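## Task

Pick up the small cardboard box on the desk and set it on the counter located behind the shelving, without disturbing the stacked cartons (other obstacles may be moved). If the carton stacks cut off every route to the counter, set the box on the coffee table's top instead. It fails if the coffee table is not standing upright at the end, or if the robot has fallen or is left leaning. The box must stay in place by itself, not only because the robot holds it.

## Robot and tools

Robot: a simulated Hello Robot Stretch 3 with one arm. It has a two-wheel differential base (0.33 m long, 0.34 m wide) that cannot strafe, a vertical mast carrying a lift, and a telescoping arm that reaches out to the robot's right side. It ends in a wrist (yaw, pitch, roll) and a gripper. To move the gripper forward or back you drive the base. Turning in place pivots about the point between the drive wheels, 0.05 m behind the front edge. A fully stowed arm with the wrist folded sweeps a 0.28 m radius circle; an unfolded level wrist reaches beyond that.

Cameras: head_camera and nav_camera are both on the head and are aimed by head_pan_rad and head_tilt_rad. wrist_camera rides on the gripper.

Frames: the base frame has its origin on the floor midway between the drive wheels, x forward, y left, z up. hand_pose is reported in it, at the point where closed fingertips meet. The odometry frame is the base frame as it was at the scene's start; heading is positive to the left, -3.142 to 3.142.

Tool execute_actions takes "actions", a list run in order (an empty list just reports the state and images). Each action may hold "robot", "steps" (1 to 450 control steps at 30 per second, default 1) and "until". "robot" is one command, a list of up to 8 commands run one after another, or {"stop": true}, which brakes everything and clears the queue. A command holds any of:
- "base": exactly one key. "translate_m" is a straight-line offset in metres from where the base is when that command starts, forward positive, magnitude at most 1. "rotate_rad" is an in-place turn offset in radians, counter-clockwise (left) positive, magnitude at most 3.2.
- "joints": absolute targets by name; unnamed joints keep their current targets. Ranges: lift_m 0 to 1.1 (arm height, m); arm_m 0 to 0.52 (extension, m); wrist_yaw_rad -1.345 to 4.42 (0 along the arm, positive toward the front, 3.0 folded over the base); wrist_pitch_rad -1.57 to 0.451 (negative tips fingers down); wrist_roll_rad -2.911 to 2.911; gripper_m -0.089 to 0.179 (larger is wider; actual fingertip gap is about 0.007 m less when nearly shut, 0.025 m less when wide); head_pan_rad -3.953 to 1.73 (positive left, -1.57 faces along the arm); head_tilt_rad -1.53 to 0.419 (negative down).
- "contact_limits": {"arm_m": effort percent 1 to 100}, the effort at which the arm halts; lower is gentler.
In a list you may also put {"pause_s": s} with s up to 15. Motions continue across calls and while you think; a new command overrides at once and discards any older queue. "until" ends the action early: {"robot": {"status": "ended"}} waits for all motion and queues to finish; fields such as lift_m, arm_m_status, base_status, queue, queue_left, refusals take [op, value] with op among =, !=, <, <=, >, >=, or a status word. {"any": {"status": "ended"}} fires when any one motion ends. Any out-of-range number rejects the entire call.

Tool zoom_image: "camera" (head_camera, nav_camera or wrist_camera) and "region" [x0, y0, x1, y1] in pixels, origin top-left, at most 504 by 504; returns a sharper crop of the latest image.

Tool finished_scene: "scene" is the current scene's number; it ends that scene irreversibly and reports success. Make sure all motion has ended first.

Result lines: base_status shows progress as (moved of goal); joint_goals and joint_status per joint; status words are moving, done, off_target (resting short of the goal, maybe still pushing), contact_stop (joint went slack after pushing hard), time_out, stopped, not_commanded, torque_fault (wrist servo off about 10 s, joint limp). measured_speeds, motor_effort (percent, bracket is peak), base_odometry, turned_by_wheels, turned_by_imu, base_tilt (degrees, forward/right positive). lidar_m: 12 ranges in 30 degree sectors counter-clockwise from straight ahead (4th left, 7th behind, 10th right), at 0.17 m height, so it sees table legs, not tops. wrist_depth_mm and head_depth_mm are 7 by 7 median depth grids. on_its_own reports goals the robot changed, slack or off joints, lean and loaded motors. refused:, dropped:, replaced: lines explain failures, counting from 0.

Speed: the base is fast (0.30 m/s, 1.9 rad/s) only with lift_m under 0.30, arm_m under 0.03 and wrist_yaw_rad over 2.54; otherwise 0.10 m/s and 0.63 rad/s.

Gripping: command gripper_m below the object's width to grasp; open at least 0.02 above where the pads touched to release. Readings and done do not confirm a hold; check images. Over-squeezing triggers a stall guard and can let things slip.

Cautions: fold or unfold the wrist only with lift_m 0.32 to 0.95, wrist_pitch_rad -0.4 and roll near 0; after folding, lift may drop to 0.25. With yaw below -0.4 keep pitch at -0.5 or lower. Pushing on something rigid with the gripper higher than about 0.45 m can tip the robot; so can a second push after a contact_stop, driving while gripping or pushing a fixed object, or snagging furniture (especially reversing). If base_tilt leans, undo the last move in small steps, free the gripper, and lower lift_m to about 0.2 if needed. Avoid drops, slams and hard shoves; loose objects may occasionally get nudged.

Each tool is called after ">>>" as a command line: name --argument value for each argument, lists and objects as JSON in quotes; but a table of rows of numbers goes row by row, as --pt "numbers of a row", without its own name.

## Session

>>> execute_actions --actions '[]'

Scene clock: 0.00 s.
robot.base_odometry: x=+0.000 y=+0.000 heading=+0.000 (m, m, rad; robot's odometry frame)
robot.turned_by_wheels: +0.000 (rad since the last result)
robot.turned_by_imu: +0.000 (rad since the last result)
robot.base_tilt: forward=-0.6 right=-0.3 (deg)
robot.lidar_m: 1.46 1.19 1.87 2.09 2.56 1.15 0.90 0.87 0.92 1.24 1.22 1.29
robot.head_depth_mm: 1585 1579 1587 1588 1588 1605 1610 / 1792 1796 1800 1816 1823 1825 1836 / 1952 2046 2041 2041 2036 2036 1685 / 1940 1982 1974 1951 1946 1926 1611 / 1839 1884 1861 1856 1845 1844 1616 / 1778 1772 1757 1761 1750 1747 1623 / 1685 1690 1690 1677 1657 1659 1620
robot.base_status: not_commanded
robot.joint_positions: lift_m=+0.367 arm_m=+0.002 wrist_yaw_rad=+3.061 wrist_pitch_rad=-0.458 wrist_roll_rad=+0.003 gripper_m=+0.037 head_pan_rad=+0.009 head_tilt_rad=-0.003
robot.joint_goals: lift_m=+0.367 arm_m=+0.002 wrist_yaw_rad=+3.061 wrist_pitch_rad=-0.458 wrist_roll_rad=+0.003 gripper_m=+0.037 head_pan_rad=+0.009 head_tilt_rad=-0.003
robot.joint_status: lift_m=not_commanded arm_m=not_commanded wrist_yaw_rad=not_commanded wrist_pitch_rad=not_commanded wrist_roll_rad=not_commanded gripper_m=not_commanded head_pan_rad=not_commanded head_tilt_rad=not_commanded
robot.measured_speeds: translate_m=+0.000 rotate_rad=+0.000 lift_m=+0.000 arm_m=+0.000 wrist_yaw_rad=+0.000 wrist_pitch_rad=+0.000 wrist_roll_rad=+0.000 head_pan_rad=+0.000 head_tilt_rad=+0.000
robot: refusals=0 queue=idle queue_left=0
robot.motor_effort: left_wheel=+0 right_wheel=+1 lift_m=+25 arm_m=-1 wrist_yaw_rad=+0 wrist_pitch_rad=+5 wrist_roll_rad=+0 gripper_m=+0 head_pan_rad=+0 head_tilt_rad=+0 (%)
robot.hand_pose: x=-0.0035 y=+0.0713 z=+0.3711 quat_wxyz=(+0.189, +0.695, +0.133, +0.681) (m; robot's base frame)
robot.wrist_depth_mm: - - - - - - - / - - - - - - - / - - - - - - - / 929 942 - 873 915 848 823 / 742 731 - 706 726 685 692 / 629 630 618 603 - 587 575 / 545 540 - 550 514 515 506
pictures: head_camera (sideways: a quarter turn clockwise sets it upright), nav_camera (sideways: a quarter turn counterclockwise sets it upright), wrist_camera
Images, in order (width x height): head_camera 896x504, nav_camera 672x504, wrist_camera 644x364.

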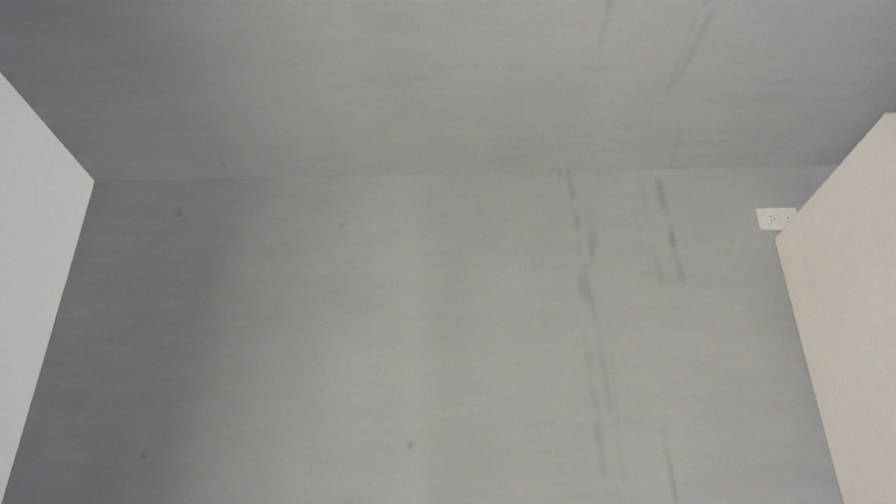

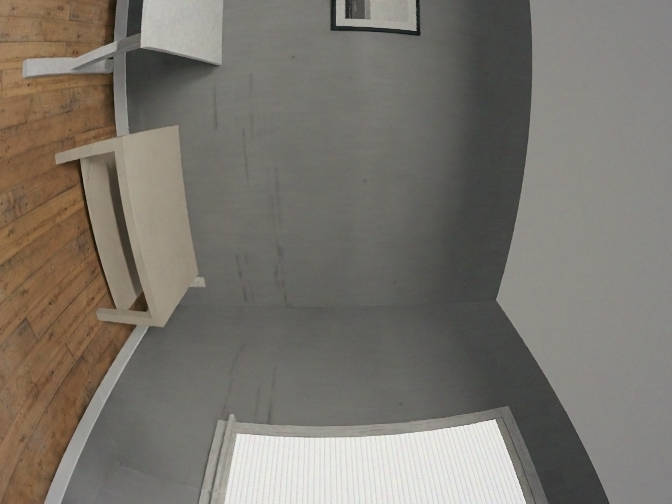

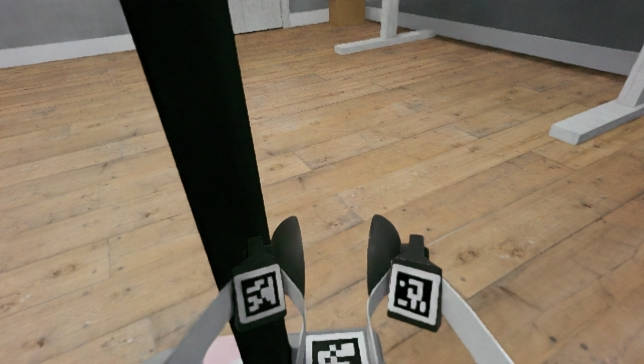

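>>> execute_actions --actions '[{"robot":{"joints":{"head_pan_rad":1.1,"head_tilt_rad":-0.6,"lift_m":0.27}},"steps":99,"until":{"robot":{"status":"ended"}}}]'

>>> execute_actions --actions '[{"robot":{"joints":{"head_pan_rad":-2.1}},"steps":150,"until":{"robot":{"status":"ended"}}}]'

>>> execute_actions --actions '[{"robot":{"joints":{"head_pan_rad":-3.6}},"steps":99,"until":{"robot":{"status":"ended"}}}]'

Scene clock: 2.97 s.
robot.base_odometry: x=+0.000 y=+0.000 heading=+0.000 (m, m, rad; robot's odometry frame)
robot.turned_by_wheels: +0.000 (rad since the last result)
robot.turned_by_imu: +0.000 (rad since the last result)
robot.base_tilt: forward=-0.7 right=-0.3 (deg)
robot.lidar_m: 1.46 1.19 1.86 2.10 2.56 1.15 0.90 0.87 0.92 1.24 1.22 1.29
robot.head_depth_mm: 1528 1647 1507 1889 1867 1524 1288 / 1604 1759 1503 1560 1742 1521 1285 / 1703 1861 1503 2229 1860 1515 1286 / 1807 1974 1504 2302 1862 1508 1281 / 1927 2098 1598 2402 1857 1512 1278 / 2059 2236 1702 2404 1853 1515 1280 / 2216 2394 1823 2306 1853 1509 1281
robot.base_status: not_commanded
robot.joint_positions: lift_m=+0.271 arm_m=+0.002 wrist_yaw_rad=+3.061 wrist_pitch_rad=-0.459 wrist_roll_rad=+0.003 gripper_m=+0.037 head_pan_rad=+1.093 head_tilt_rad=-0.592
robot.joint_goals: lift_m=+0.270 arm_m=+0.002 wrist_yaw_rad=+3.061 wrist_pitch_rad=-0.459 wrist_roll_rad=+0.003 gripper_m=+0.037 head_pan_rad=+1.100 head_tilt_rad=-0.600
robot.joint_status: lift_m=done arm_m=not_commanded wrist_yaw_rad=not_commanded wrist_pitch_rad=not_commanded wrist_roll_rad=not_commanded gripper_m=not_commanded head_pan_rad=done head_tilt_rad=done
robot.measured_speeds: translate_m=+0.000 rotate_rad=+0.000 lift_m=+0.000 arm_m=+0.000 wrist_yaw_rad=+0.000 wrist_pitch_rad=+0.000 wrist_roll_rad=+0.000 head_pan_rad=+0.000 head_tilt_rad=+0.000
robot: refusals=0 queue=done queue_left=0
robot.motor_effort: left_wheel=+0(0) right_wheel=+1(1) lift_m=+13(25) arm_m=+0(0) wrist_yaw_rad=+0(0) wrist_pitch_rad=+5(5) wrist_roll_rad=+0(0) gripper_m=-1(1) head_pan_rad=+3(51) head_tilt_rad=-3(29) (%)
robot.hand_pose: x=-0.0036 y=+0.0712 z=+0.2741 quat_wxyz=(+0.189, +0.695, +0.133, +0.681) (m; robot's base frame)
robot.wrist_depth_mm: - - - - - - - / - - - - - - - / - 940 941 887 891 861 851 / 734 709 - 681 693 696 664 / 606 587 - 567 578 556 543 / 498 523 - - - 471 470 / 447 - - - 403 415 411
pictures: head_camera (sideways: a quarter turn clockwise sets it upright), nav_camera (sideways: a quarter turn counterclockwise sets it upright), wrist_camera
Images, in order (width x height): head_camera 896x504, nav_camera 672x504, wrist_camera 644x364.

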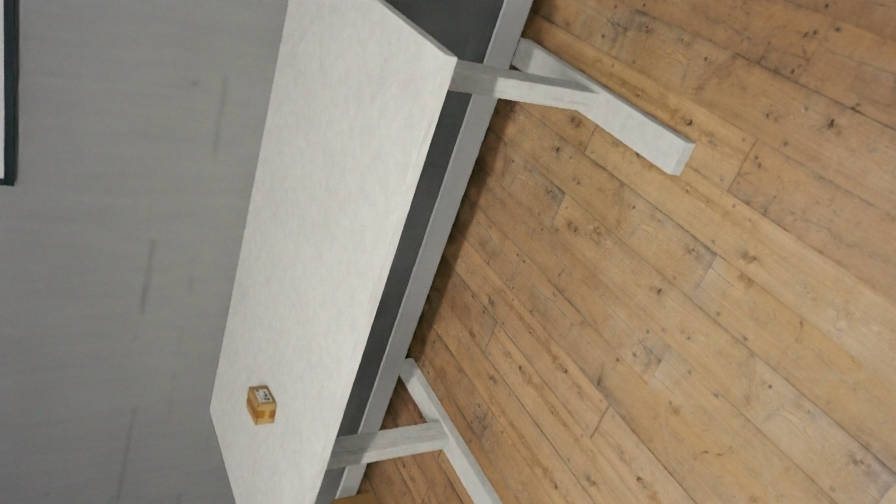

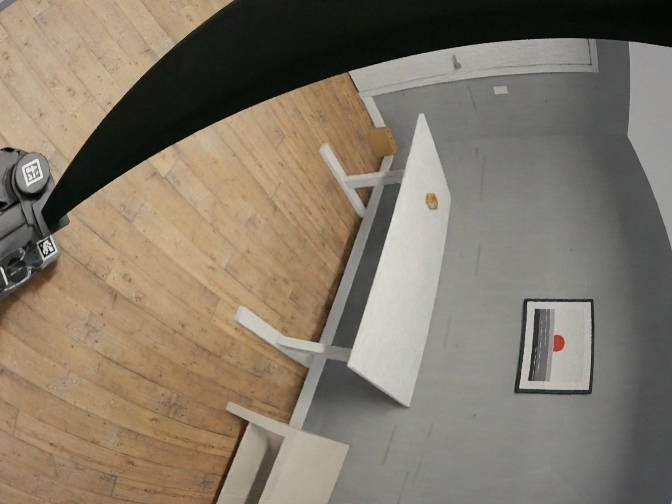

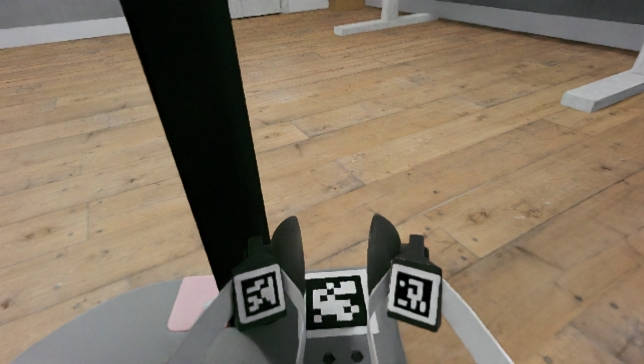

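Scene clock: 4.90 s.
robot.base_odometry: x=+0.000 y=+0.000 heading=+0.000 (m, m, rad; robot's odometry frame)
robot.turned_by_wheels: +0.000 (rad since the last result)
robot.turned_by_imu: +0.000 (rad since the last result)
robot.base_tilt: forward=-0.7 right=-0.3 (deg)
robot.lidar_m: 1.46 1.19 1.87 2.09 2.56 1.15 0.90 0.87 0.92 1.24 1.22 1.29
robot.head_depth_mm: 747 791 848 971 1047 1197 1254 / 782 830 1371 1406 1167 1277 1282 / 972 896 1274 1368 1277 1387 1279 / 897 983 1070 1234 1390 1470 1282 / 1705 1856 2055 2210 1867 1521 1282 / 1553 1659 1796 1948 1857 1519 1277 / 1393 1480 1576 1692 1760 1520 1280
robot.base_status: not_commanded
robot.joint_positions: lift_m=+0.271 arm_m=+0.002 wrist_yaw_rad=+3.061 wrist_pitch_rad=-0.459 wrist_roll_rad=+0.003 gripper_m=+0.037 head_pan_rad=-2.093 head_tilt_rad=-0.593
robot.joint_goals: lift_m=+0.270 arm_m=+0.002 wrist_yaw_rad=+3.061 wrist_pitch_rad=-0.459 wrist_roll_rad=+0.003 gripper_m=+0.037 head_pan_rad=-2.100 head_tilt_rad=-0.600
robot.joint_status: lift_m=done arm_m=not_commanded wrist_yaw_rad=not_commanded wrist_pitch_rad=not_commanded wrist_roll_rad=not_commanded gripper_m=not_commanded head_pan_rad=done head_tilt_rad=done
robot.measured_speeds: translate_m=+0.000 rotate_rad=+0.000 lift_m=+0.000 arm_m=+0.000 wrist_yaw_rad=+0.000 wrist_pitch_rad=+0.000 wrist_roll_rad=+0.000 head_pan_rad=+0.000 head_tilt_rad=+0.000
robot: refusals=0 queue=done queue_left=0
robot.motor_effort: left_wheel=+0(0) right_wheel=+1(1) lift_m=+13(13) arm_m=+0(0) wrist_yaw_rad=+0(0) wrist_pitch_rad=+5(5) wrist_roll_rad=+0(0) gripper_m=+0(0) head_pan_rad=-4(51) head_tilt_rad=-3(2) (%)
robot.hand_pose: x=-0.0036 y=+0.0712 z=+0.2741 quat_wxyz=(+0.189, +0.695, +0.133, +0.681) (m; robot's base frame)
robot.wrist_depth_mm: - - - - - - - / - - - - - - - / 977 940 957 903 860 873 836 / 741 731 - 695 680 671 679 / 598 572 - 580 587 566 563 / 503 522 - - - 475 468 / 446 - - - 407 410 406
pictures: head_camera (sideways: a quarter turn clockwise sets it upright), nav_camera (sideways: a quarter turn counterclockwise sets it upright), wrist_camera
Images, in order (width x height): head_camera 896x504, nav_camera 672x504, wrist_camera 644x364.

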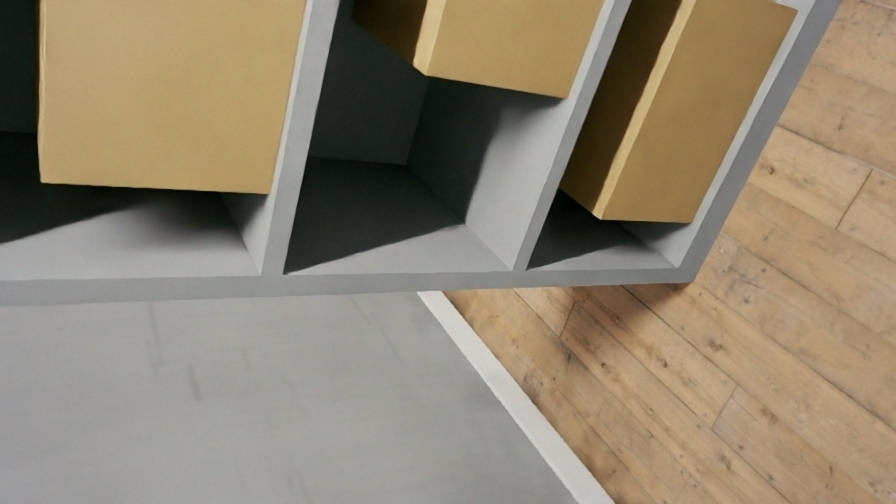

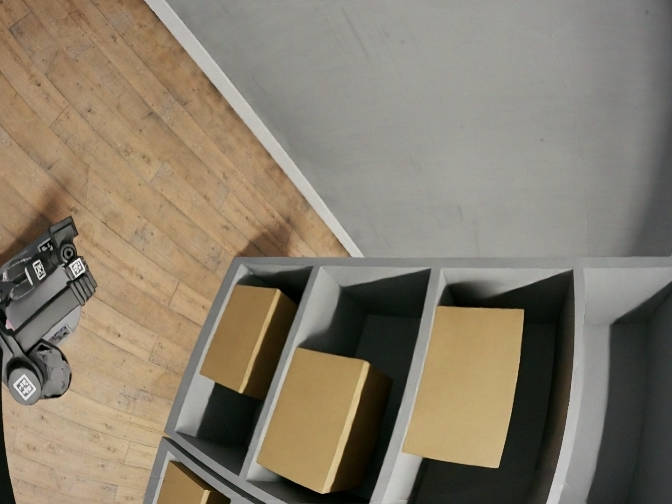

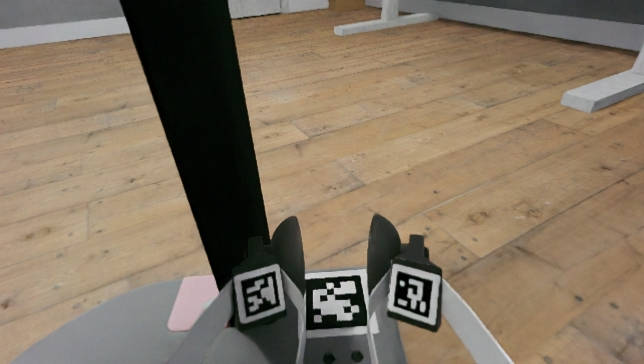

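Scene clock: 6.17 s.
robot.base_odometry: x=+0.000 y=+0.000 heading=+0.000 (m, m, rad; robot's odometry frame)
robot.turned_by_wheels: +0.000 (rad since the last result)
robot.turned_by_imu: +0.000 (rad since the last result)
robot.base_tilt: forward=-0.7 right=-0.3 (deg)
robot.lidar_m: 1.46 1.19 1.86 2.09 2.57 1.16 0.90 0.87 0.92 1.24 1.22 1.29
robot.head_depth_mm: 2229 2395 2652 2415 1853 1519 1297 / 1787 2153 2383 2404 1858 1510 1284 / 1671 1807 1865 2130 1856 1510 1278 / 1291 1414 1605 1799 1846 1518 1284 / 1304 1236 1675 1606 1738 1520 1280 / 1053 1097 1737 1468 1453 1479 1279 / 949 986 1605 1404 1314 1354 1281
robot.base_status: not_commanded
robot.joint_positions: lift_m=+0.271 arm_m=+0.002 wrist_yaw_rad=+3.061 wrist_pitch_rad=-0.459 wrist_roll_rad=+0.003 gripper_m=+0.037 head_pan_rad=-3.593 head_tilt_rad=-0.593
robot.joint_goals: lift_m=+0.270 arm_m=+0.002 wrist_yaw_rad=+3.061 wrist_pitch_rad=-0.459 wrist_roll_rad=+0.003 gripper_m=+0.037 head_pan_rad=-3.600 head_tilt_rad=-0.600
robot.joint_status: lift_m=done arm_m=not_commanded wrist_yaw_rad=not_commanded wrist_pitch_rad=not_commanded wrist_roll_rad=not_commanded gripper_m=not_commanded head_pan_rad=done head_tilt_rad=done
robot.measured_speeds: translate_m=+0.000 rotate_rad=+0.000 lift_m=+0.000 arm_m=+0.000 wrist_yaw_rad=+0.000 wrist_pitch_rad=+0.000 wrist_roll_rad=+0.000 head_pan_rad=+0.000 head_tilt_rad=+0.000
robot: refusals=0 queue=done queue_left=0
robot.motor_effort: left_wheel=+0(0) right_wheel=+1(1) lift_m=+14(14) arm_m=+0(0) wrist_yaw_rad=+0(0) wrist_pitch_rad=+5(5) wrist_roll_rad=+0(0) gripper_m=+0(0) head_pan_rad=-4(50) head_tilt_rad=-3(3) (%)
robot.hand_pose: x=-0.0036 y=+0.0712 z=+0.2741 quat_wxyz=(+0.189, +0.695, +0.133, +0.681) (m; robot's base frame)
robot.wrist_depth_mm: - - - - - - - / - - - - - - - / 958 937 924 949 889 881 833 / 734 724 - 705 677 667 656 / 596 590 - 569 587 546 553 / 513 511 - - - 476 463 / 448 - - - 405 412 409
pictures: head_camera (sideways: a quarter turn clockwise sets it upright), nav_camera (sideways: a quarter turn counterclockwise sets it upright), wrist_camera
Images, in order (width x height): head_camera 896x504, nav_camera 672x504, wrist_camera 644x364.

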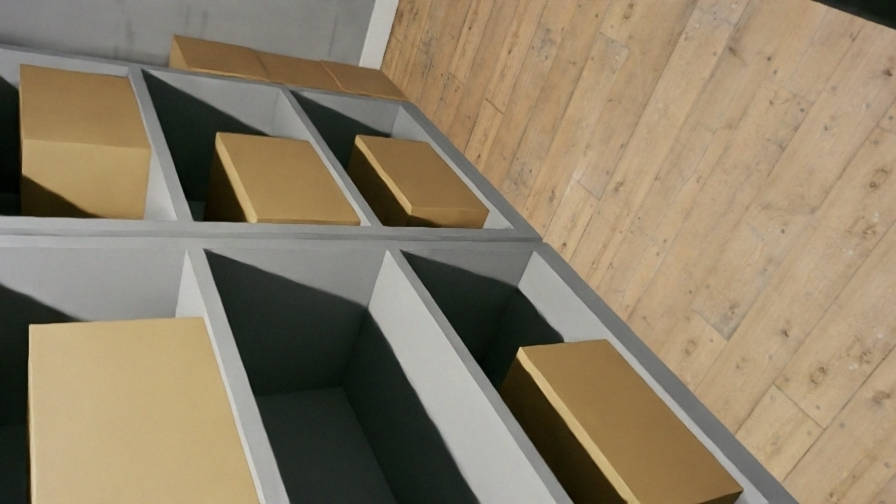

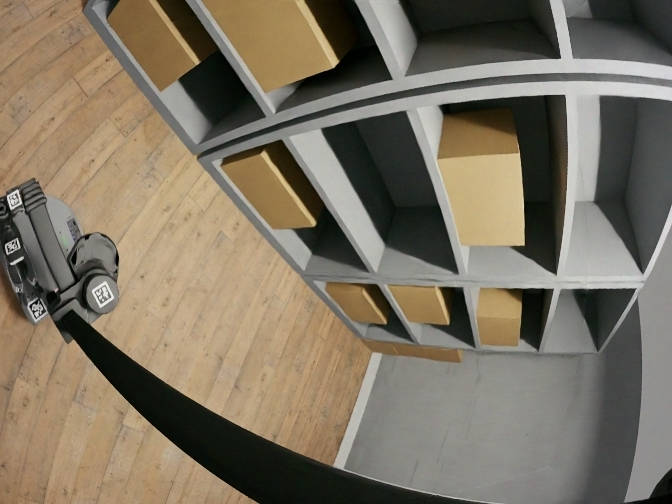

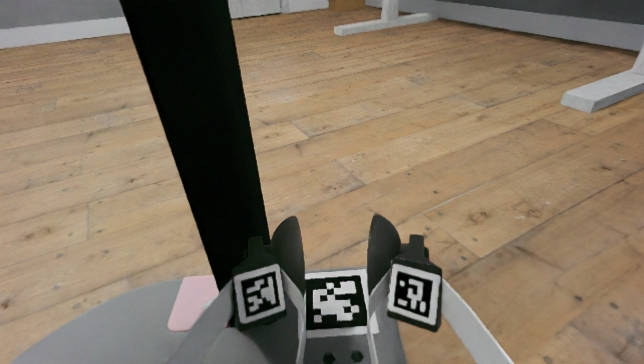

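>>> execute_actions --actions '[{"robot":[{"base":{"rotate_rad":1.7},"joints":{"head_pan_rad":-1.57,"head_tilt_rad":-0.7}},{"base":{"translate_m":1}},{"base":{"translate_m":0.22}},{"base":{"rotate_rad":0.37},"joints":{"lift_m":0.85,"wrist_pitch_rad":-0.4}}],"steps":450,"until":{"robot":{"status":"ended"}}}]'

Scene clock: 23.97 s.
robot.base_odometry: x=-0.157 y=+1.210 heading=+2.070 (m, m, rad; robot's odometry frame)
robot.turned_by_wheels: +2.070 (rad since the last result)
robot.turned_by_imu: +2.075 (rad since the last result)
robot.base_tilt: forward=-0.7 right=-0.3 (deg)
robot.lidar_m: 1.38 1.47 1.30 1.25 1.33 1.88 2.37 1.42 1.17 1.36 1.03 1.42
robot.head_depth_mm: 1173 1308 1205 918 1565 1446 - / 1170 1301 1207 920 1556 1461 - / 1167 1303 1208 920 1553 1414 - / 1166 1297 1204 917 1552 1417 - / 1160 1292 1199 918 1552 1422 - / 1166 1299 1199 916 1555 1412 1213 / 1164 1291 1202 915 1371 1408 1218
robot.base_status: done (rotate_rad +0.3699 of +0.3700)
robot.joint_positions: lift_m=+0.846 arm_m=+0.002 wrist_yaw_rad=+3.061 wrist_pitch_rad=-0.418 wrist_roll_rad=+0.003 gripper_m=+0.037 head_pan_rad=-1.577 head_tilt_rad=-0.692
robot.joint_goals: lift_m=+0.850 arm_m=+0.002 wrist_yaw_rad=+3.061 wrist_pitch_rad=-0.400 wrist_roll_rad=+0.003 gripper_m=+0.037 head_pan_rad=-1.570 head_tilt_rad=-0.700
robot.joint_status: lift_m=moving arm_m=not_commanded wrist_yaw_rad=not_commanded wrist_pitch_rad=moving wrist_roll_rad=not_commanded gripper_m=not_commanded head_pan_rad=done head_tilt_rad=done
robot.measured_speeds: translate_m=+0.000 rotate_rad=+0.000 lift_m=+0.039 arm_m=+0.000 wrist_yaw_rad=+0.000 wrist_pitch_rad=+0.000 wrist_roll_rad=+0.000 head_pan_rad=+0.000 head_tilt_rad=+0.000
robot: refusals=0 queue=running queue_left=0
robot.motor_effort: left_wheel=-1(8) right_wheel=+3(15) lift_m=+35(37) arm_m=-1(0) wrist_yaw_rad=+0(1) wrist_pitch_rad=+8(6) wrist_roll_rad=+0(0) gripper_m=+1(0) head_pan_rad=+3(51) head_tilt_rad=-3(12) (%)
robot.hand_pose: x=-0.0031 y=+0.0764 z=+0.8589 quat_wxyz=(+0.175, +0.698, +0.119, +0.684) (m; robot's base frame)
robot.wrist_depth_mm: - - - - - - - / - - - - - - - / - - - - - - - / - - - - - - - / - - - - - - - / - - - - - - - / - - - - - - -
pictures: head_camera (sideways: a quarter turn clockwise sets it upright), nav_camera (sideways: a quarter turn counterclockwise sets it upright), wrist_camera
Images, in order (width x height): head_camera 896x504, nav_camera 672x504, wrist_camera 644x364.

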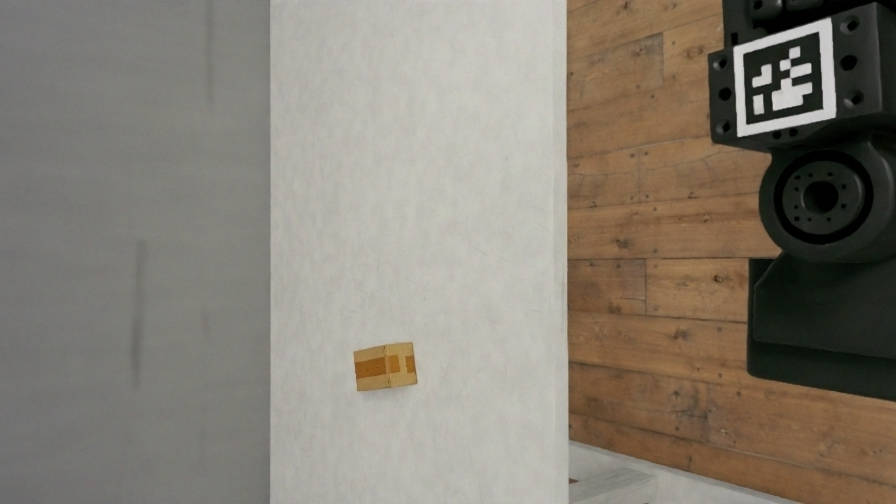

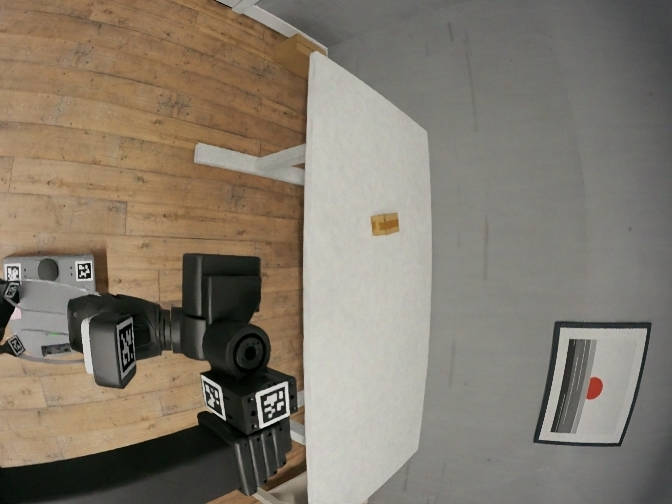

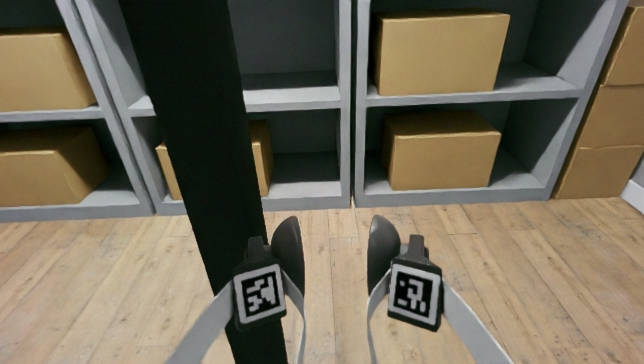

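>>> execute_actions --actions '[{"robot":[{"base":{"translate_m":0.17},"joints":{"wrist_yaw_rad":0,"gripper_m":0.17,"lift_m":0.82,"arm_m":0.25,"wrist_pitch_rad":-0.4}}],"steps":450,"until":{"robot":{"status":"ended"}}}]'

Scene clock: 28.27 s.
robot.base_odometry: x=-0.238 y=+1.359 heading=+2.070 (m, m, rad; robot's odometry frame)
robot.turned_by_wheels: +0.000 (rad since the last result)
robot.turned_by_imu: +0.001 (rad since the last result)
robot.base_tilt: forward=-0.7 right=-0.3 (deg)
robot.lidar_m: 1.20 1.29 1.29 1.24 1.34 1.87 2.55 1.29 1.33 0.99 0.97 1.24
robot.head_depth_mm: 1176 1313 1209 920 - - 1195 / 1174 1313 1205 - - 1411 1222 / 1173 1308 1205 - 1595 1416 1220 / 1173 1305 1200 - 1592 1412 1225 / 1171 1302 1201 950 1551 1415 1215 / 1174 1308 1199 914 1350 1383 1219 / 1161 1303 1197 914 1553 1405 1219
robot.base_status: done (translate_m +0.1700 of +0.1700)
robot.joint_positions: lift_m=+0.821 arm_m=+0.250 wrist_yaw_rad=+0.002 wrist_pitch_rad=-0.418 wrist_roll_rad=+0.003 gripper_m=+0.170 head_pan_rad=-1.577 head_tilt_rad=-0.692
robot.joint_goals: lift_m=+0.820 arm_m=+0.250 wrist_yaw_rad=+0.000 wrist_pitch_rad=-0.400 wrist_roll_rad=+0.003 gripper_m=+0.170 head_pan_rad=-1.570 head_tilt_rad=-0.700
robot.joint_status: lift_m=done arm_m=done wrist_yaw_rad=done wrist_pitch_rad=done wrist_roll_rad=not_commanded gripper_m=done head_pan_rad=done head_tilt_rad=done
robot.measured_speeds: translate_m=+0.000 rotate_rad=+0.000 lift_m=+0.000 arm_m=+0.000 wrist_yaw_rad=+0.000 wrist_pitch_rad=+0.000 wrist_roll_rad=+0.000 head_pan_rad=+0.000 head_tilt_rad=+0.000
robot: refusals=0 queue=done queue_left=0
robot.motor_effort: left_wheel=-1(2) right_wheel=+3(9) lift_m=+13(33) arm_m=+2(2) wrist_yaw_rad=-1(3) wrist_pitch_rad=+6(5) wrist_roll_rad=+0(0) gripper_m=+0(82) head_pan_rad=+3(4) head_tilt_rad=-2(3) (%)
robot.hand_pose: x=-0.0210 y=-0.6192 z=+0.8333 quat_wxyz=(+0.691, +0.147, -0.692, -0.146) (m; robot's base frame)
robot.wrist_depth_mm: 840 830 841 803 794 774 764 / 898 883 879 846 810 780 743 / - 593 574 560 552 545 529 / 452 446 437 409 407 408 408 / 358 375 354 344 341 334 330 / 310 297 295 289 282 282 286 / 267 247 251 248 245 242 231
pictures: head_camera (sideways: a quarter turn clockwise sets it upright), nav_camera (sideways: a quarter turn counterclockwise sets it upright), wrist_camera
Images, in order (width x height): head_camera 896x504, nav_camera 672x504, wrist_camera 644x364.

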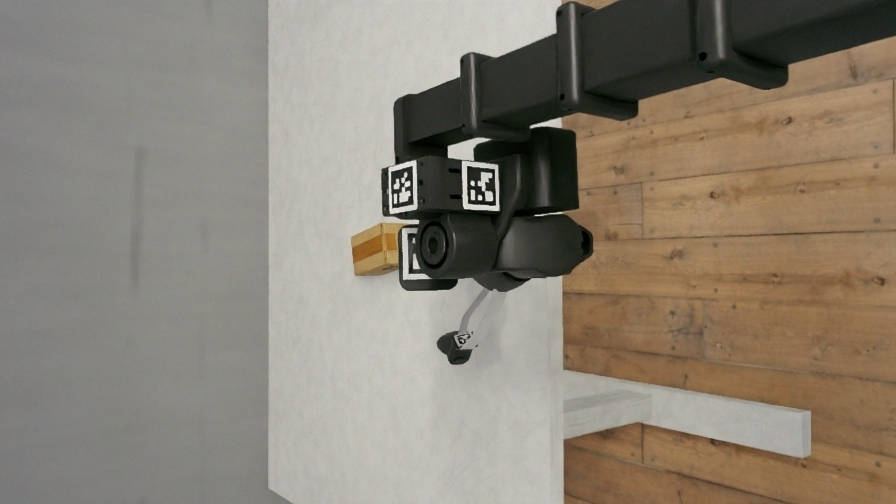

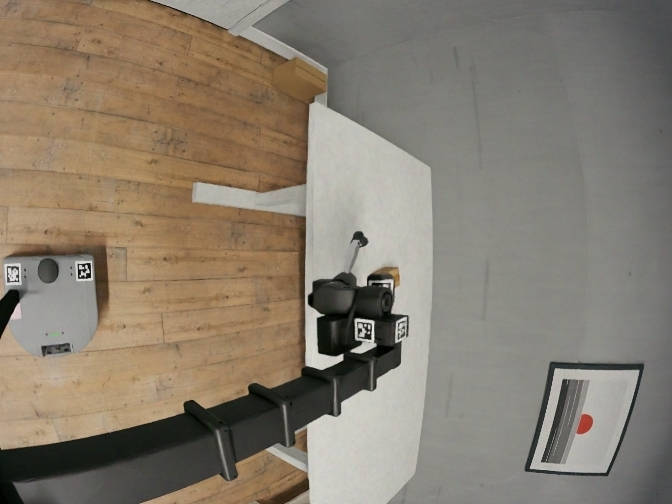

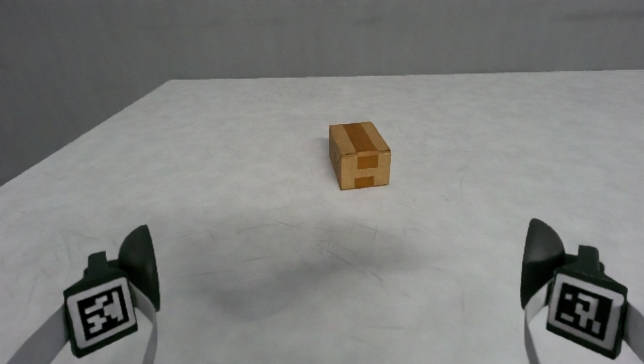

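>>> execute_actions --actions '[{"robot":[{"base":{"translate_m":-0.025},"joints":{"lift_m":0.75,"arm_m":0.42}}],"steps":450,"until":{"robot":{"status":"ended"}}}]'

Scene clock: 31.70 s.
robot.base_odometry: x=-0.227 y=+1.337 heading=+2.070 (m, m, rad; robot's odometry frame)
robot.turned_by_wheels: +0.000 (rad since the last result)
robot.turned_by_imu: +0.000 (rad since the last result)
robot.base_tilt: forward=-0.7 right=-0.3 (deg)
robot.lidar_m: 1.23 1.32 1.30 1.24 1.33 1.87 2.52 1.27 1.30 1.37 0.97 1.27
robot.head_depth_mm: 1184 1314 1207 919 1558 1487 - / 1179 1306 1202 950 - 1399 1198 / 1173 1309 1260 - 1561 1414 1220 / 1171 1307 1259 - 1557 1408 1221 / 1171 1301 1204 917 1551 1411 1219 / 1167 1299 1201 916 1378 1409 1221 / 1171 1296 1197 914 1379 1411 1222
robot.base_status: done (translate_m -0.0250 of -0.0250)
robot.joint_positions: lift_m=+0.751 arm_m=+0.420 wrist_yaw_rad=+0.001 wrist_pitch_rad=-0.418 wrist_roll_rad=+0.003 gripper_m=+0.170 head_pan_rad=-1.577 head_tilt_rad=-0.692
robot.joint_goals: lift_m=+0.750 arm_m=+0.420 wrist_yaw_rad=+0.000 wrist_pitch_rad=-0.400 wrist_roll_rad=+0.003 gripper_m=+0.170 head_pan_rad=-1.570 head_tilt_rad=-0.700
robot.joint_status: lift_m=done arm_m=done wrist_yaw_rad=done wrist_pitch_rad=done wrist_roll_rad=not_commanded gripper_m=done head_pan_rad=done head_tilt_rad=done
robot.measured_speeds: translate_m=+0.000 rotate_rad=+0.000 lift_m=+0.000 arm_m=+0.000 wrist_yaw_rad=+0.000 wrist_pitch_rad=+0.000 wrist_roll_rad=+0.000 head_pan_rad=+0.000 head_tilt_rad=+0.000
robot: refusals=0 queue=done queue_left=0
robot.motor_effort: left_wheel=-1(6) right_wheel=+3(5) lift_m=+14(12) arm_m=+2(1) wrist_yaw_rad=+0(2) wrist_pitch_rad=+6(6) wrist_roll_rad=+0(0) gripper_m=+1(0) head_pan_rad=+3(3) head_tilt_rad=-3(4) (%)
robot.hand_pose: x=-0.0213 y=-0.7892 z=+0.7633 quat_wxyz=(+0.691, +0.147, -0.692, -0.147) (m; robot's base frame)
robot.wrist_depth_mm: 673 664 649 638 633 621 613 / 724 623 607 590 546 532 510 / 423 408 400 268 384 368 364 / 315 307 303 211 277 284 279 / 252 254 241 221 228 232 229 / 215 203 202 202 197 195 198 / - 172 173 172 171 167 159
pictures: head_camera (sideways: a quarter turn clockwise sets it upright), nav_camera (sideways: a quarter turn counterclockwise sets it upright), wrist_camera
Images, in order (width x height): head_camera 896x504, nav_camera 672x504, wrist_camera 644x364.

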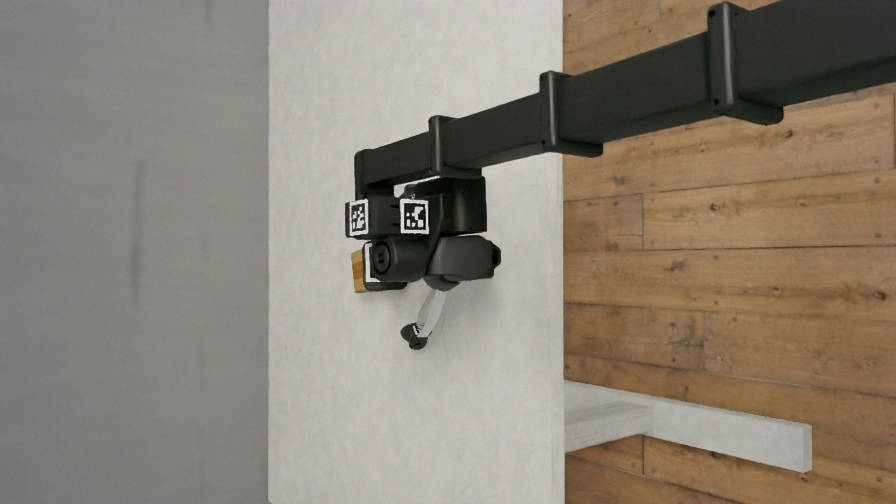

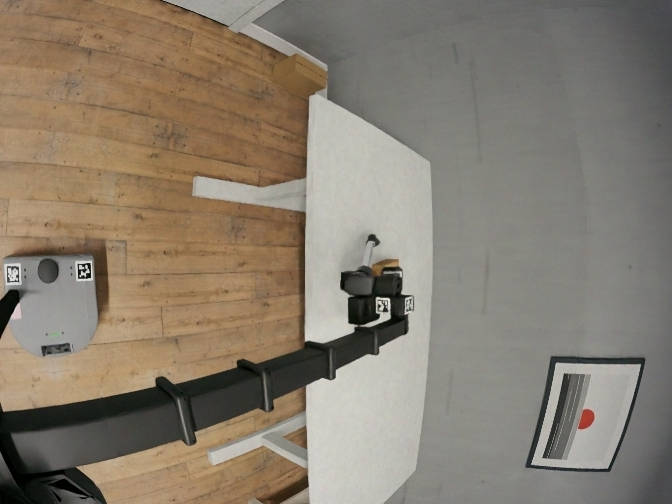

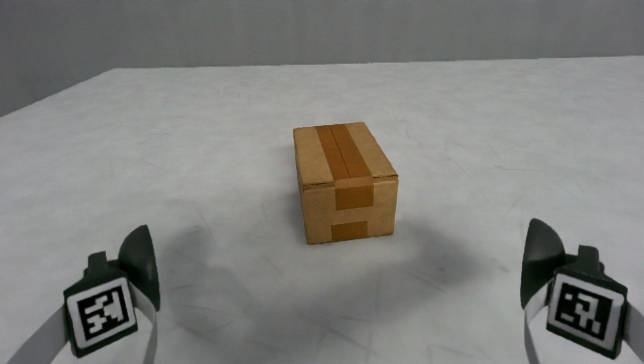

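>>> execute_actions --actions '[{"robot":[{"joints":{"lift_m":0.745,"arm_m":0.52}},{"joints":{"gripper_m":0.075}}],"steps":450,"until":{"robot":{"status":"ended"}}}]'

Scene clock: 36.90 s.
robot.base_odometry: x=-0.227 y=+1.337 heading=+2.070 (m, m, rad; robot's odometry frame)
robot.turned_by_wheels: +0.000 (rad since the last result)
robot.turned_by_imu: +0.001 (rad since the last result)
robot.base_tilt: forward=-0.7 right=-0.3 (deg)
robot.lidar_m: 1.23 1.32 1.29 1.24 1.33 1.87 2.52 1.27 1.30 1.37 0.98 1.27
robot.head_depth_mm: 1178 1312 1210 919 1564 1460 - / 1172 1311 1204 934 - - 1208 / 1175 1309 1287 886 1555 1411 1215 / 1171 1309 1323 885 1551 1413 1220 / 1170 1303 1200 918 1548 1413 1214 / 1171 1300 1198 912 1380 1408 1218 / 1166 1301 1200 915 1379 1412 1221
robot.base_status: done (translate_m -0.0250 of -0.0250)
robot.joint_positions: lift_m=+0.746 arm_m=+0.520 wrist_yaw_rad=+0.001 wrist_pitch_rad=-0.418 wrist_roll_rad=+0.003 gripper_m=+0.075 head_pan_rad=-1.577 head_tilt_rad=-0.692
robot.joint_goals: lift_m=+0.745 arm_m=+0.520 wrist_yaw_rad=+0.000 wrist_pitch_rad=-0.400 wrist_roll_rad=+0.003 gripper_m=+0.075 head_pan_rad=-1.570 head_tilt_rad=-0.700
robot.joint_status: lift_m=done arm_m=done wrist_yaw_rad=done wrist_pitch_rad=done wrist_roll_rad=not_commanded gripper_m=done head_pan_rad=done head_tilt_rad=done
robot.measured_speeds: translate_m=+0.000 rotate_rad=+0.000 lift_m=+0.000 arm_m=+0.000 wrist_yaw_rad=+0.000 wrist_pitch_rad=+0.000 wrist_roll_rad=+0.000 head_pan_rad=+0.000 head_tilt_rad=+0.000
robot: refusals=0 queue=done queue_left=0
robot.motor_effort: left_wheel=-1(2) right_wheel=+4(4) lift_m=+13(11) arm_m=+2(2) wrist_yaw_rad=-1(1) wrist_pitch_rad=+6(6) wrist_roll_rad=+0(0) gripper_m=-2(83) head_pan_rad=+4(4) head_tilt_rad=-3(4) (%)
robot.hand_pose: x=-0.0213 y=-0.8892 z=+0.7583 quat_wxyz=(+0.691, +0.147, -0.692, -0.147) (m; robot's base frame)
robot.wrist_depth_mm: 581 567 569 564 542 531 536 / 622 604 586 552 544 516 499 / 409 391 390 381 374 355 352 / 307 300 293 283 280 276 271 / 242 238 239 156 227 223 220 / 201 199 - 130 129 188 186 / 172 171 163 123 134 160 161
pictures: head_camera (sideways: a quarter turn clockwise sets it upright), nav_camera (sideways: a quarter turn counterclockwise sets it upright), wrist_camera
Images, in order (width x height): head_camera 896x504, nav_camera 672x504, wrist_camera 644x364.

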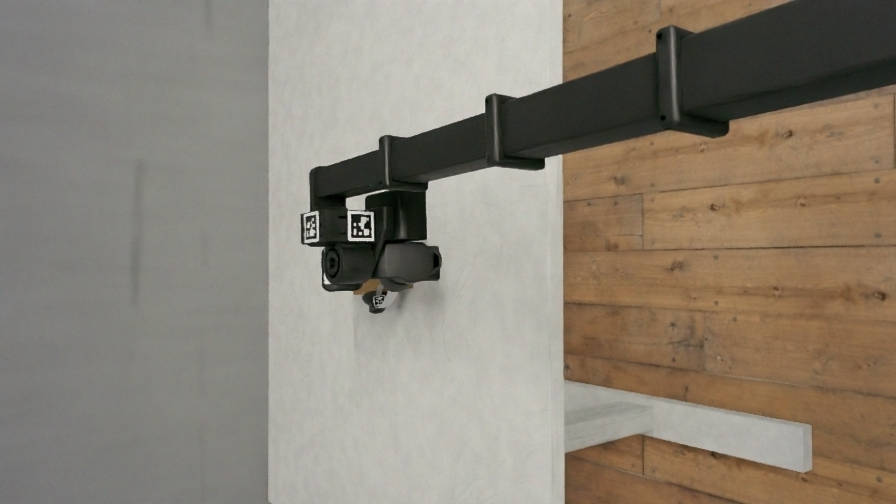

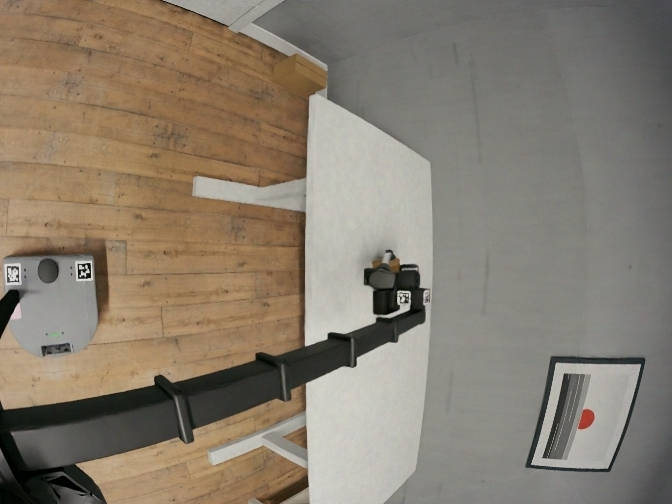

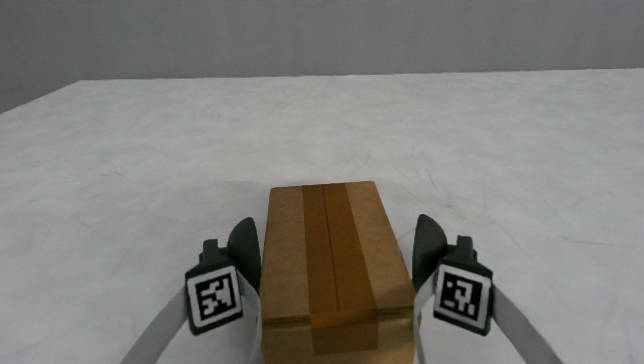

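>>> execute_actions --actions '[{"robot":[{"joints":{"lift_m":0.73}},{"joints":{"gripper_m":0.0}},{"joints":{"lift_m":0.78}},{"joints":{"arm_m":0}},{"joints":{"wrist_yaw_rad":2.7,"lift_m":0.5}}],"steps":450,"until":{"robot":{"status":"ended"}}}]'

Scene clock: 49.10 s.
robot.base_odometry: x=-0.227 y=+1.337 heading=+2.070 (m, m, rad; robot's odometry frame)
robot.turned_by_wheels: +0.000 (rad since the last result)
robot.turned_by_imu: +0.001 (rad since the last result)
robot.base_tilt: forward=-0.7 right=-0.3 (deg)
robot.lidar_m: 1.23 1.31 1.30 1.24 1.33 1.86 2.52 1.27 1.30 1.37 0.98 1.27
robot.head_depth_mm: 1177 1316 1205 920 1559 1417 1224 / 1172 1316 1205 920 1556 1420 1220 / 1173 1310 1205 919 1556 1409 1217 / 1171 1307 1208 918 1558 1411 1218 / 1169 1305 1203 918 1555 1407 1218 / 1171 1303 1201 914 1376 1406 1220 / 1166 1299 1196 911 1376 1413 1224
robot.base_status: done (translate_m -0.0250 of -0.0250)
robot.joint_positions: lift_m=+0.500 arm_m=+0.002 wrist_yaw_rad=+2.698 wrist_pitch_rad=-0.422 wrist_roll_rad=+0.000 gripper_m=+0.013 head_pan_rad=-1.577 head_tilt_rad=-0.692
robot.joint_goals: lift_m=+0.500 arm_m=+0.000 wrist_yaw_rad=+2.700 wrist_pitch_rad=-0.400 wrist_roll_rad=+0.000 gripper_m=+0.012 head_pan_rad=-1.570 head_tilt_rad=-0.700
robot.joint_status: lift_m=done arm_m=done wrist_yaw_rad=done wrist_pitch_rad=done wrist_roll_rad=not_commanded gripper_m=done head_pan_rad=done head_tilt_rad=done
robot.measured_speeds: translate_m=+0.000 rotate_rad=+0.000 lift_m=+0.000 arm_m=+0.000 wrist_yaw_rad=+0.000 wrist_pitch_rad=+0.000 wrist_roll_rad=+0.000 head_pan_rad=+0.000 head_tilt_rad=+0.000
robot: refusals=0 queue=done queue_left=0
robot.on_its_own: gripper_m is held at +0.012, not at your +0.000, by its stall guard, which is not easing now
robot.motor_effort: left_wheel=-1(2) right_wheel=+3(4) lift_m=+14(36) arm_m=-2(3) wrist_yaw_rad=+2(3) wrist_pitch_rad=+8(14) wrist_roll_rad=+2(2) gripper_m=-20(99) head_pan_rad=+3(4) head_tilt_rad=-4(2) (%)
robot.hand_pose: x=+0.0749 y=+0.0547 z=+0.5122 quat_wxyz=(+0.297, +0.707, -0.007, +0.642) (m; robot's base frame)
robot.wrist_depth_mm: - - - - - - - / - - - - - - - / - - - - - - - / - - - - - - - / - - 961 156 933 901 904 / - 829 - 128 129 762 750 / - - 685 124 135 662 688
pictures: head_camera (sideways: a quarter turn clockwise sets it upright), nav_camera (sideways: a quarter turn counterclockwise sets it upright), wrist_camera
Images, in order (width x height): head_camera 896x504, nav_camera 672x504, wrist_camera 644x364.

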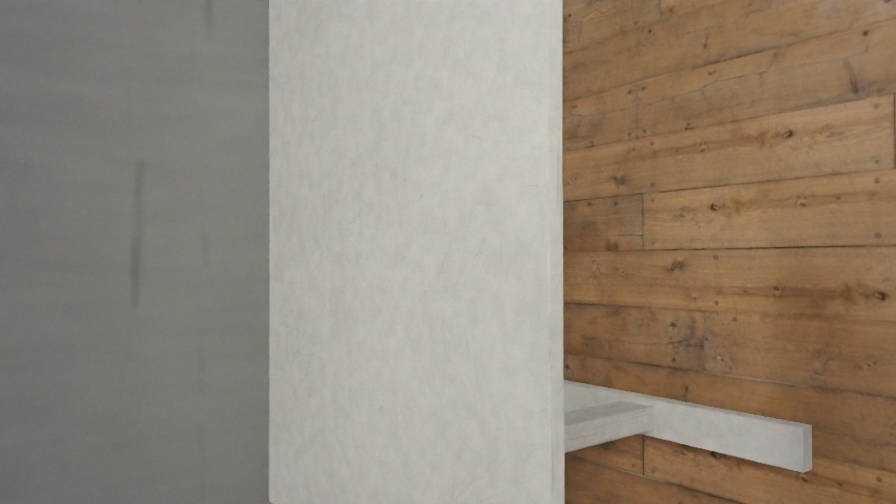

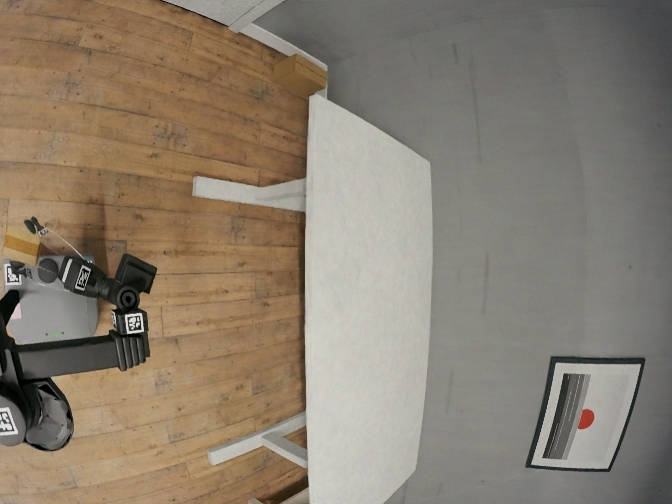

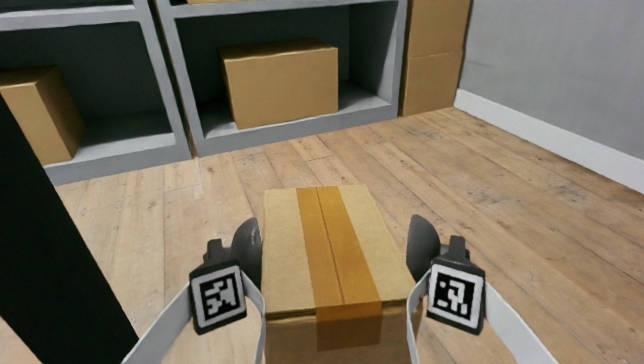

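>>> execute_actions --actions '[{"robot":[{"base":{"rotate_rad":2.79},"joints":{"lift_m":0.28,"head_pan_rad":0,"head_tilt_rad":-0.8}},{"base":{"translate_m":1}},{"base":{"translate_m":1}},{"base":{"translate_m":0.3}},{"base":{"rotate_rad":-1.22}}],"steps":450,"until":{"robot":{"status":"ended"}}},{"steps":450,"until":{"robot":{"status":"ended"}}}]'

Scene clock: 70.40 s.
robot.base_odometry: x=+0.111 y=-0.938 heading=-2.643 (m, m, rad; robot's odometry frame)
robot.turned_by_wheels: +1.570 (rad since the last result)
robot.turned_by_imu: +1.584 (rad since the last result)
robot.base_tilt: forward=-0.7 right=-0.3 (deg)
robot.lidar_m: 1.05 0.43 0.33 0.32 0.34 0.48 1.47 1.72 3.01 1.84 0.75 0.62
robot.head_depth_mm: 1949 929 926 924 924 1194 1174 / 2412 2624 2319 1755 1361 1283 1174 / 2414 2660 2303 1863 1549 1340 1176 / 2399 2672 2298 1849 1551 1335 1173 / 2367 2667 2303 1858 1548 1336 1172 / 1613 1611 1606 1612 1484 1310 1167 / 1054 1052 1053 1046 1054 1057 1061
robot.base_status: done (rotate_rad -1.2199 of -1.2200)
robot.joint_positions: lift_m=+0.280 arm_m=+0.002 wrist_yaw_rad=+2.698 wrist_pitch_rad=-0.423 wrist_roll_rad=+0.000 gripper_m=+0.013 head_pan_rad=-0.007 head_tilt_rad=-0.791
robot.joint_goals: lift_m=+0.280 arm_m=+0.000 wrist_yaw_rad=+2.700 wrist_pitch_rad=-0.400 wrist_roll_rad=+0.000 gripper_m=+0.012 head_pan_rad=+0.000 head_tilt_rad=-0.800
robot.joint_status: lift_m=done arm_m=done wrist_yaw_rad=done wrist_pitch_rad=done wrist_roll_rad=not_commanded gripper_m=done head_pan_rad=done head_tilt_rad=done
robot.measured_speeds: translate_m=+0.000 rotate_rad=+0.000 lift_m=+0.000 arm_m=+0.000 wrist_yaw_rad=+0.000 wrist_pitch_rad=+0.000 wrist_roll_rad=+0.000 head_pan_rad=+0.000 head_tilt_rad=+0.000
robot: refusals=0 queue=done queue_left=0
robot.on_its_own: gripper_m is held at +0.012, not at your +0.000, by its stall guard, which is not easing now
robot.motor_effort: left_wheel=+2(10) right_wheel=-2(15) lift_m=+14(14) arm_m=-2(3) wrist_yaw_rad=+1(2) wrist_pitch_rad=+8(8) wrist_roll_rad=+2(2) gripper_m=-20(20) head_pan_rad=+4(50) head_tilt_rad=-3(13) (%)
robot.hand_pose: x=+0.0747 y=+0.0547 z=+0.2921 quat_wxyz=(+0.297, +0.707, -0.007, +0.642) (m; robot's base frame)
robot.wrist_depth_mm: 285 302 332 365 401 447 508 / 298 323 355 390 442 492 562 / 321 349 383 427 477 553 648 / 349 372 418 445 538 599 690 / - 409 442 155 533 595 593 / - 438 - 129 129 509 505 / - - - 124 135 436 434
pictures: head_camera (sideways: a quarter turn clockwise sets it upright), nav_camera (sideways: a quarter turn counterclockwise sets it upright), wrist_camera
Images, in order (width x height): head_camera 896x504, nav_camera 672x504, wrist_camera 644x364.

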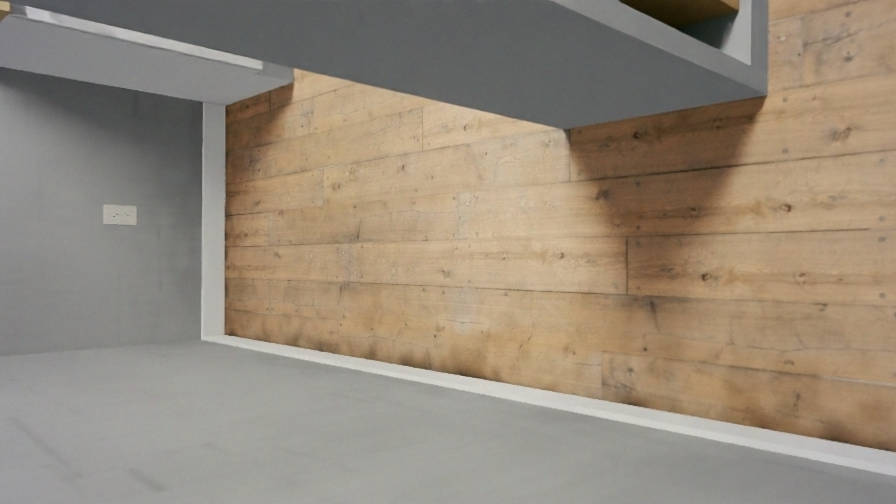

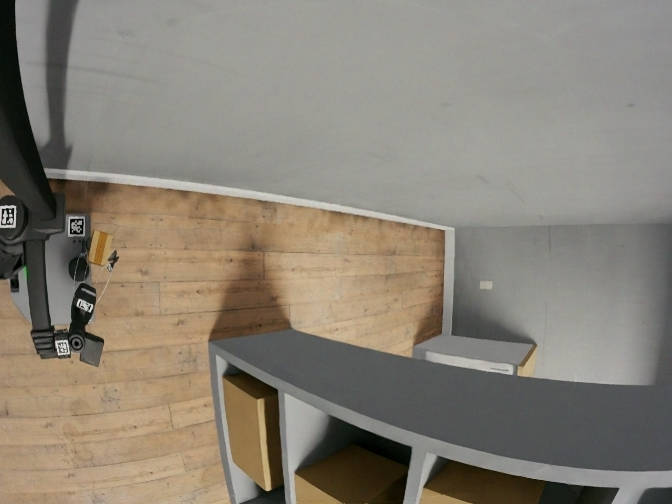

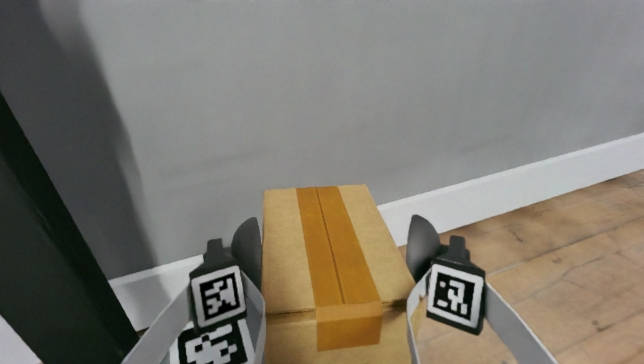

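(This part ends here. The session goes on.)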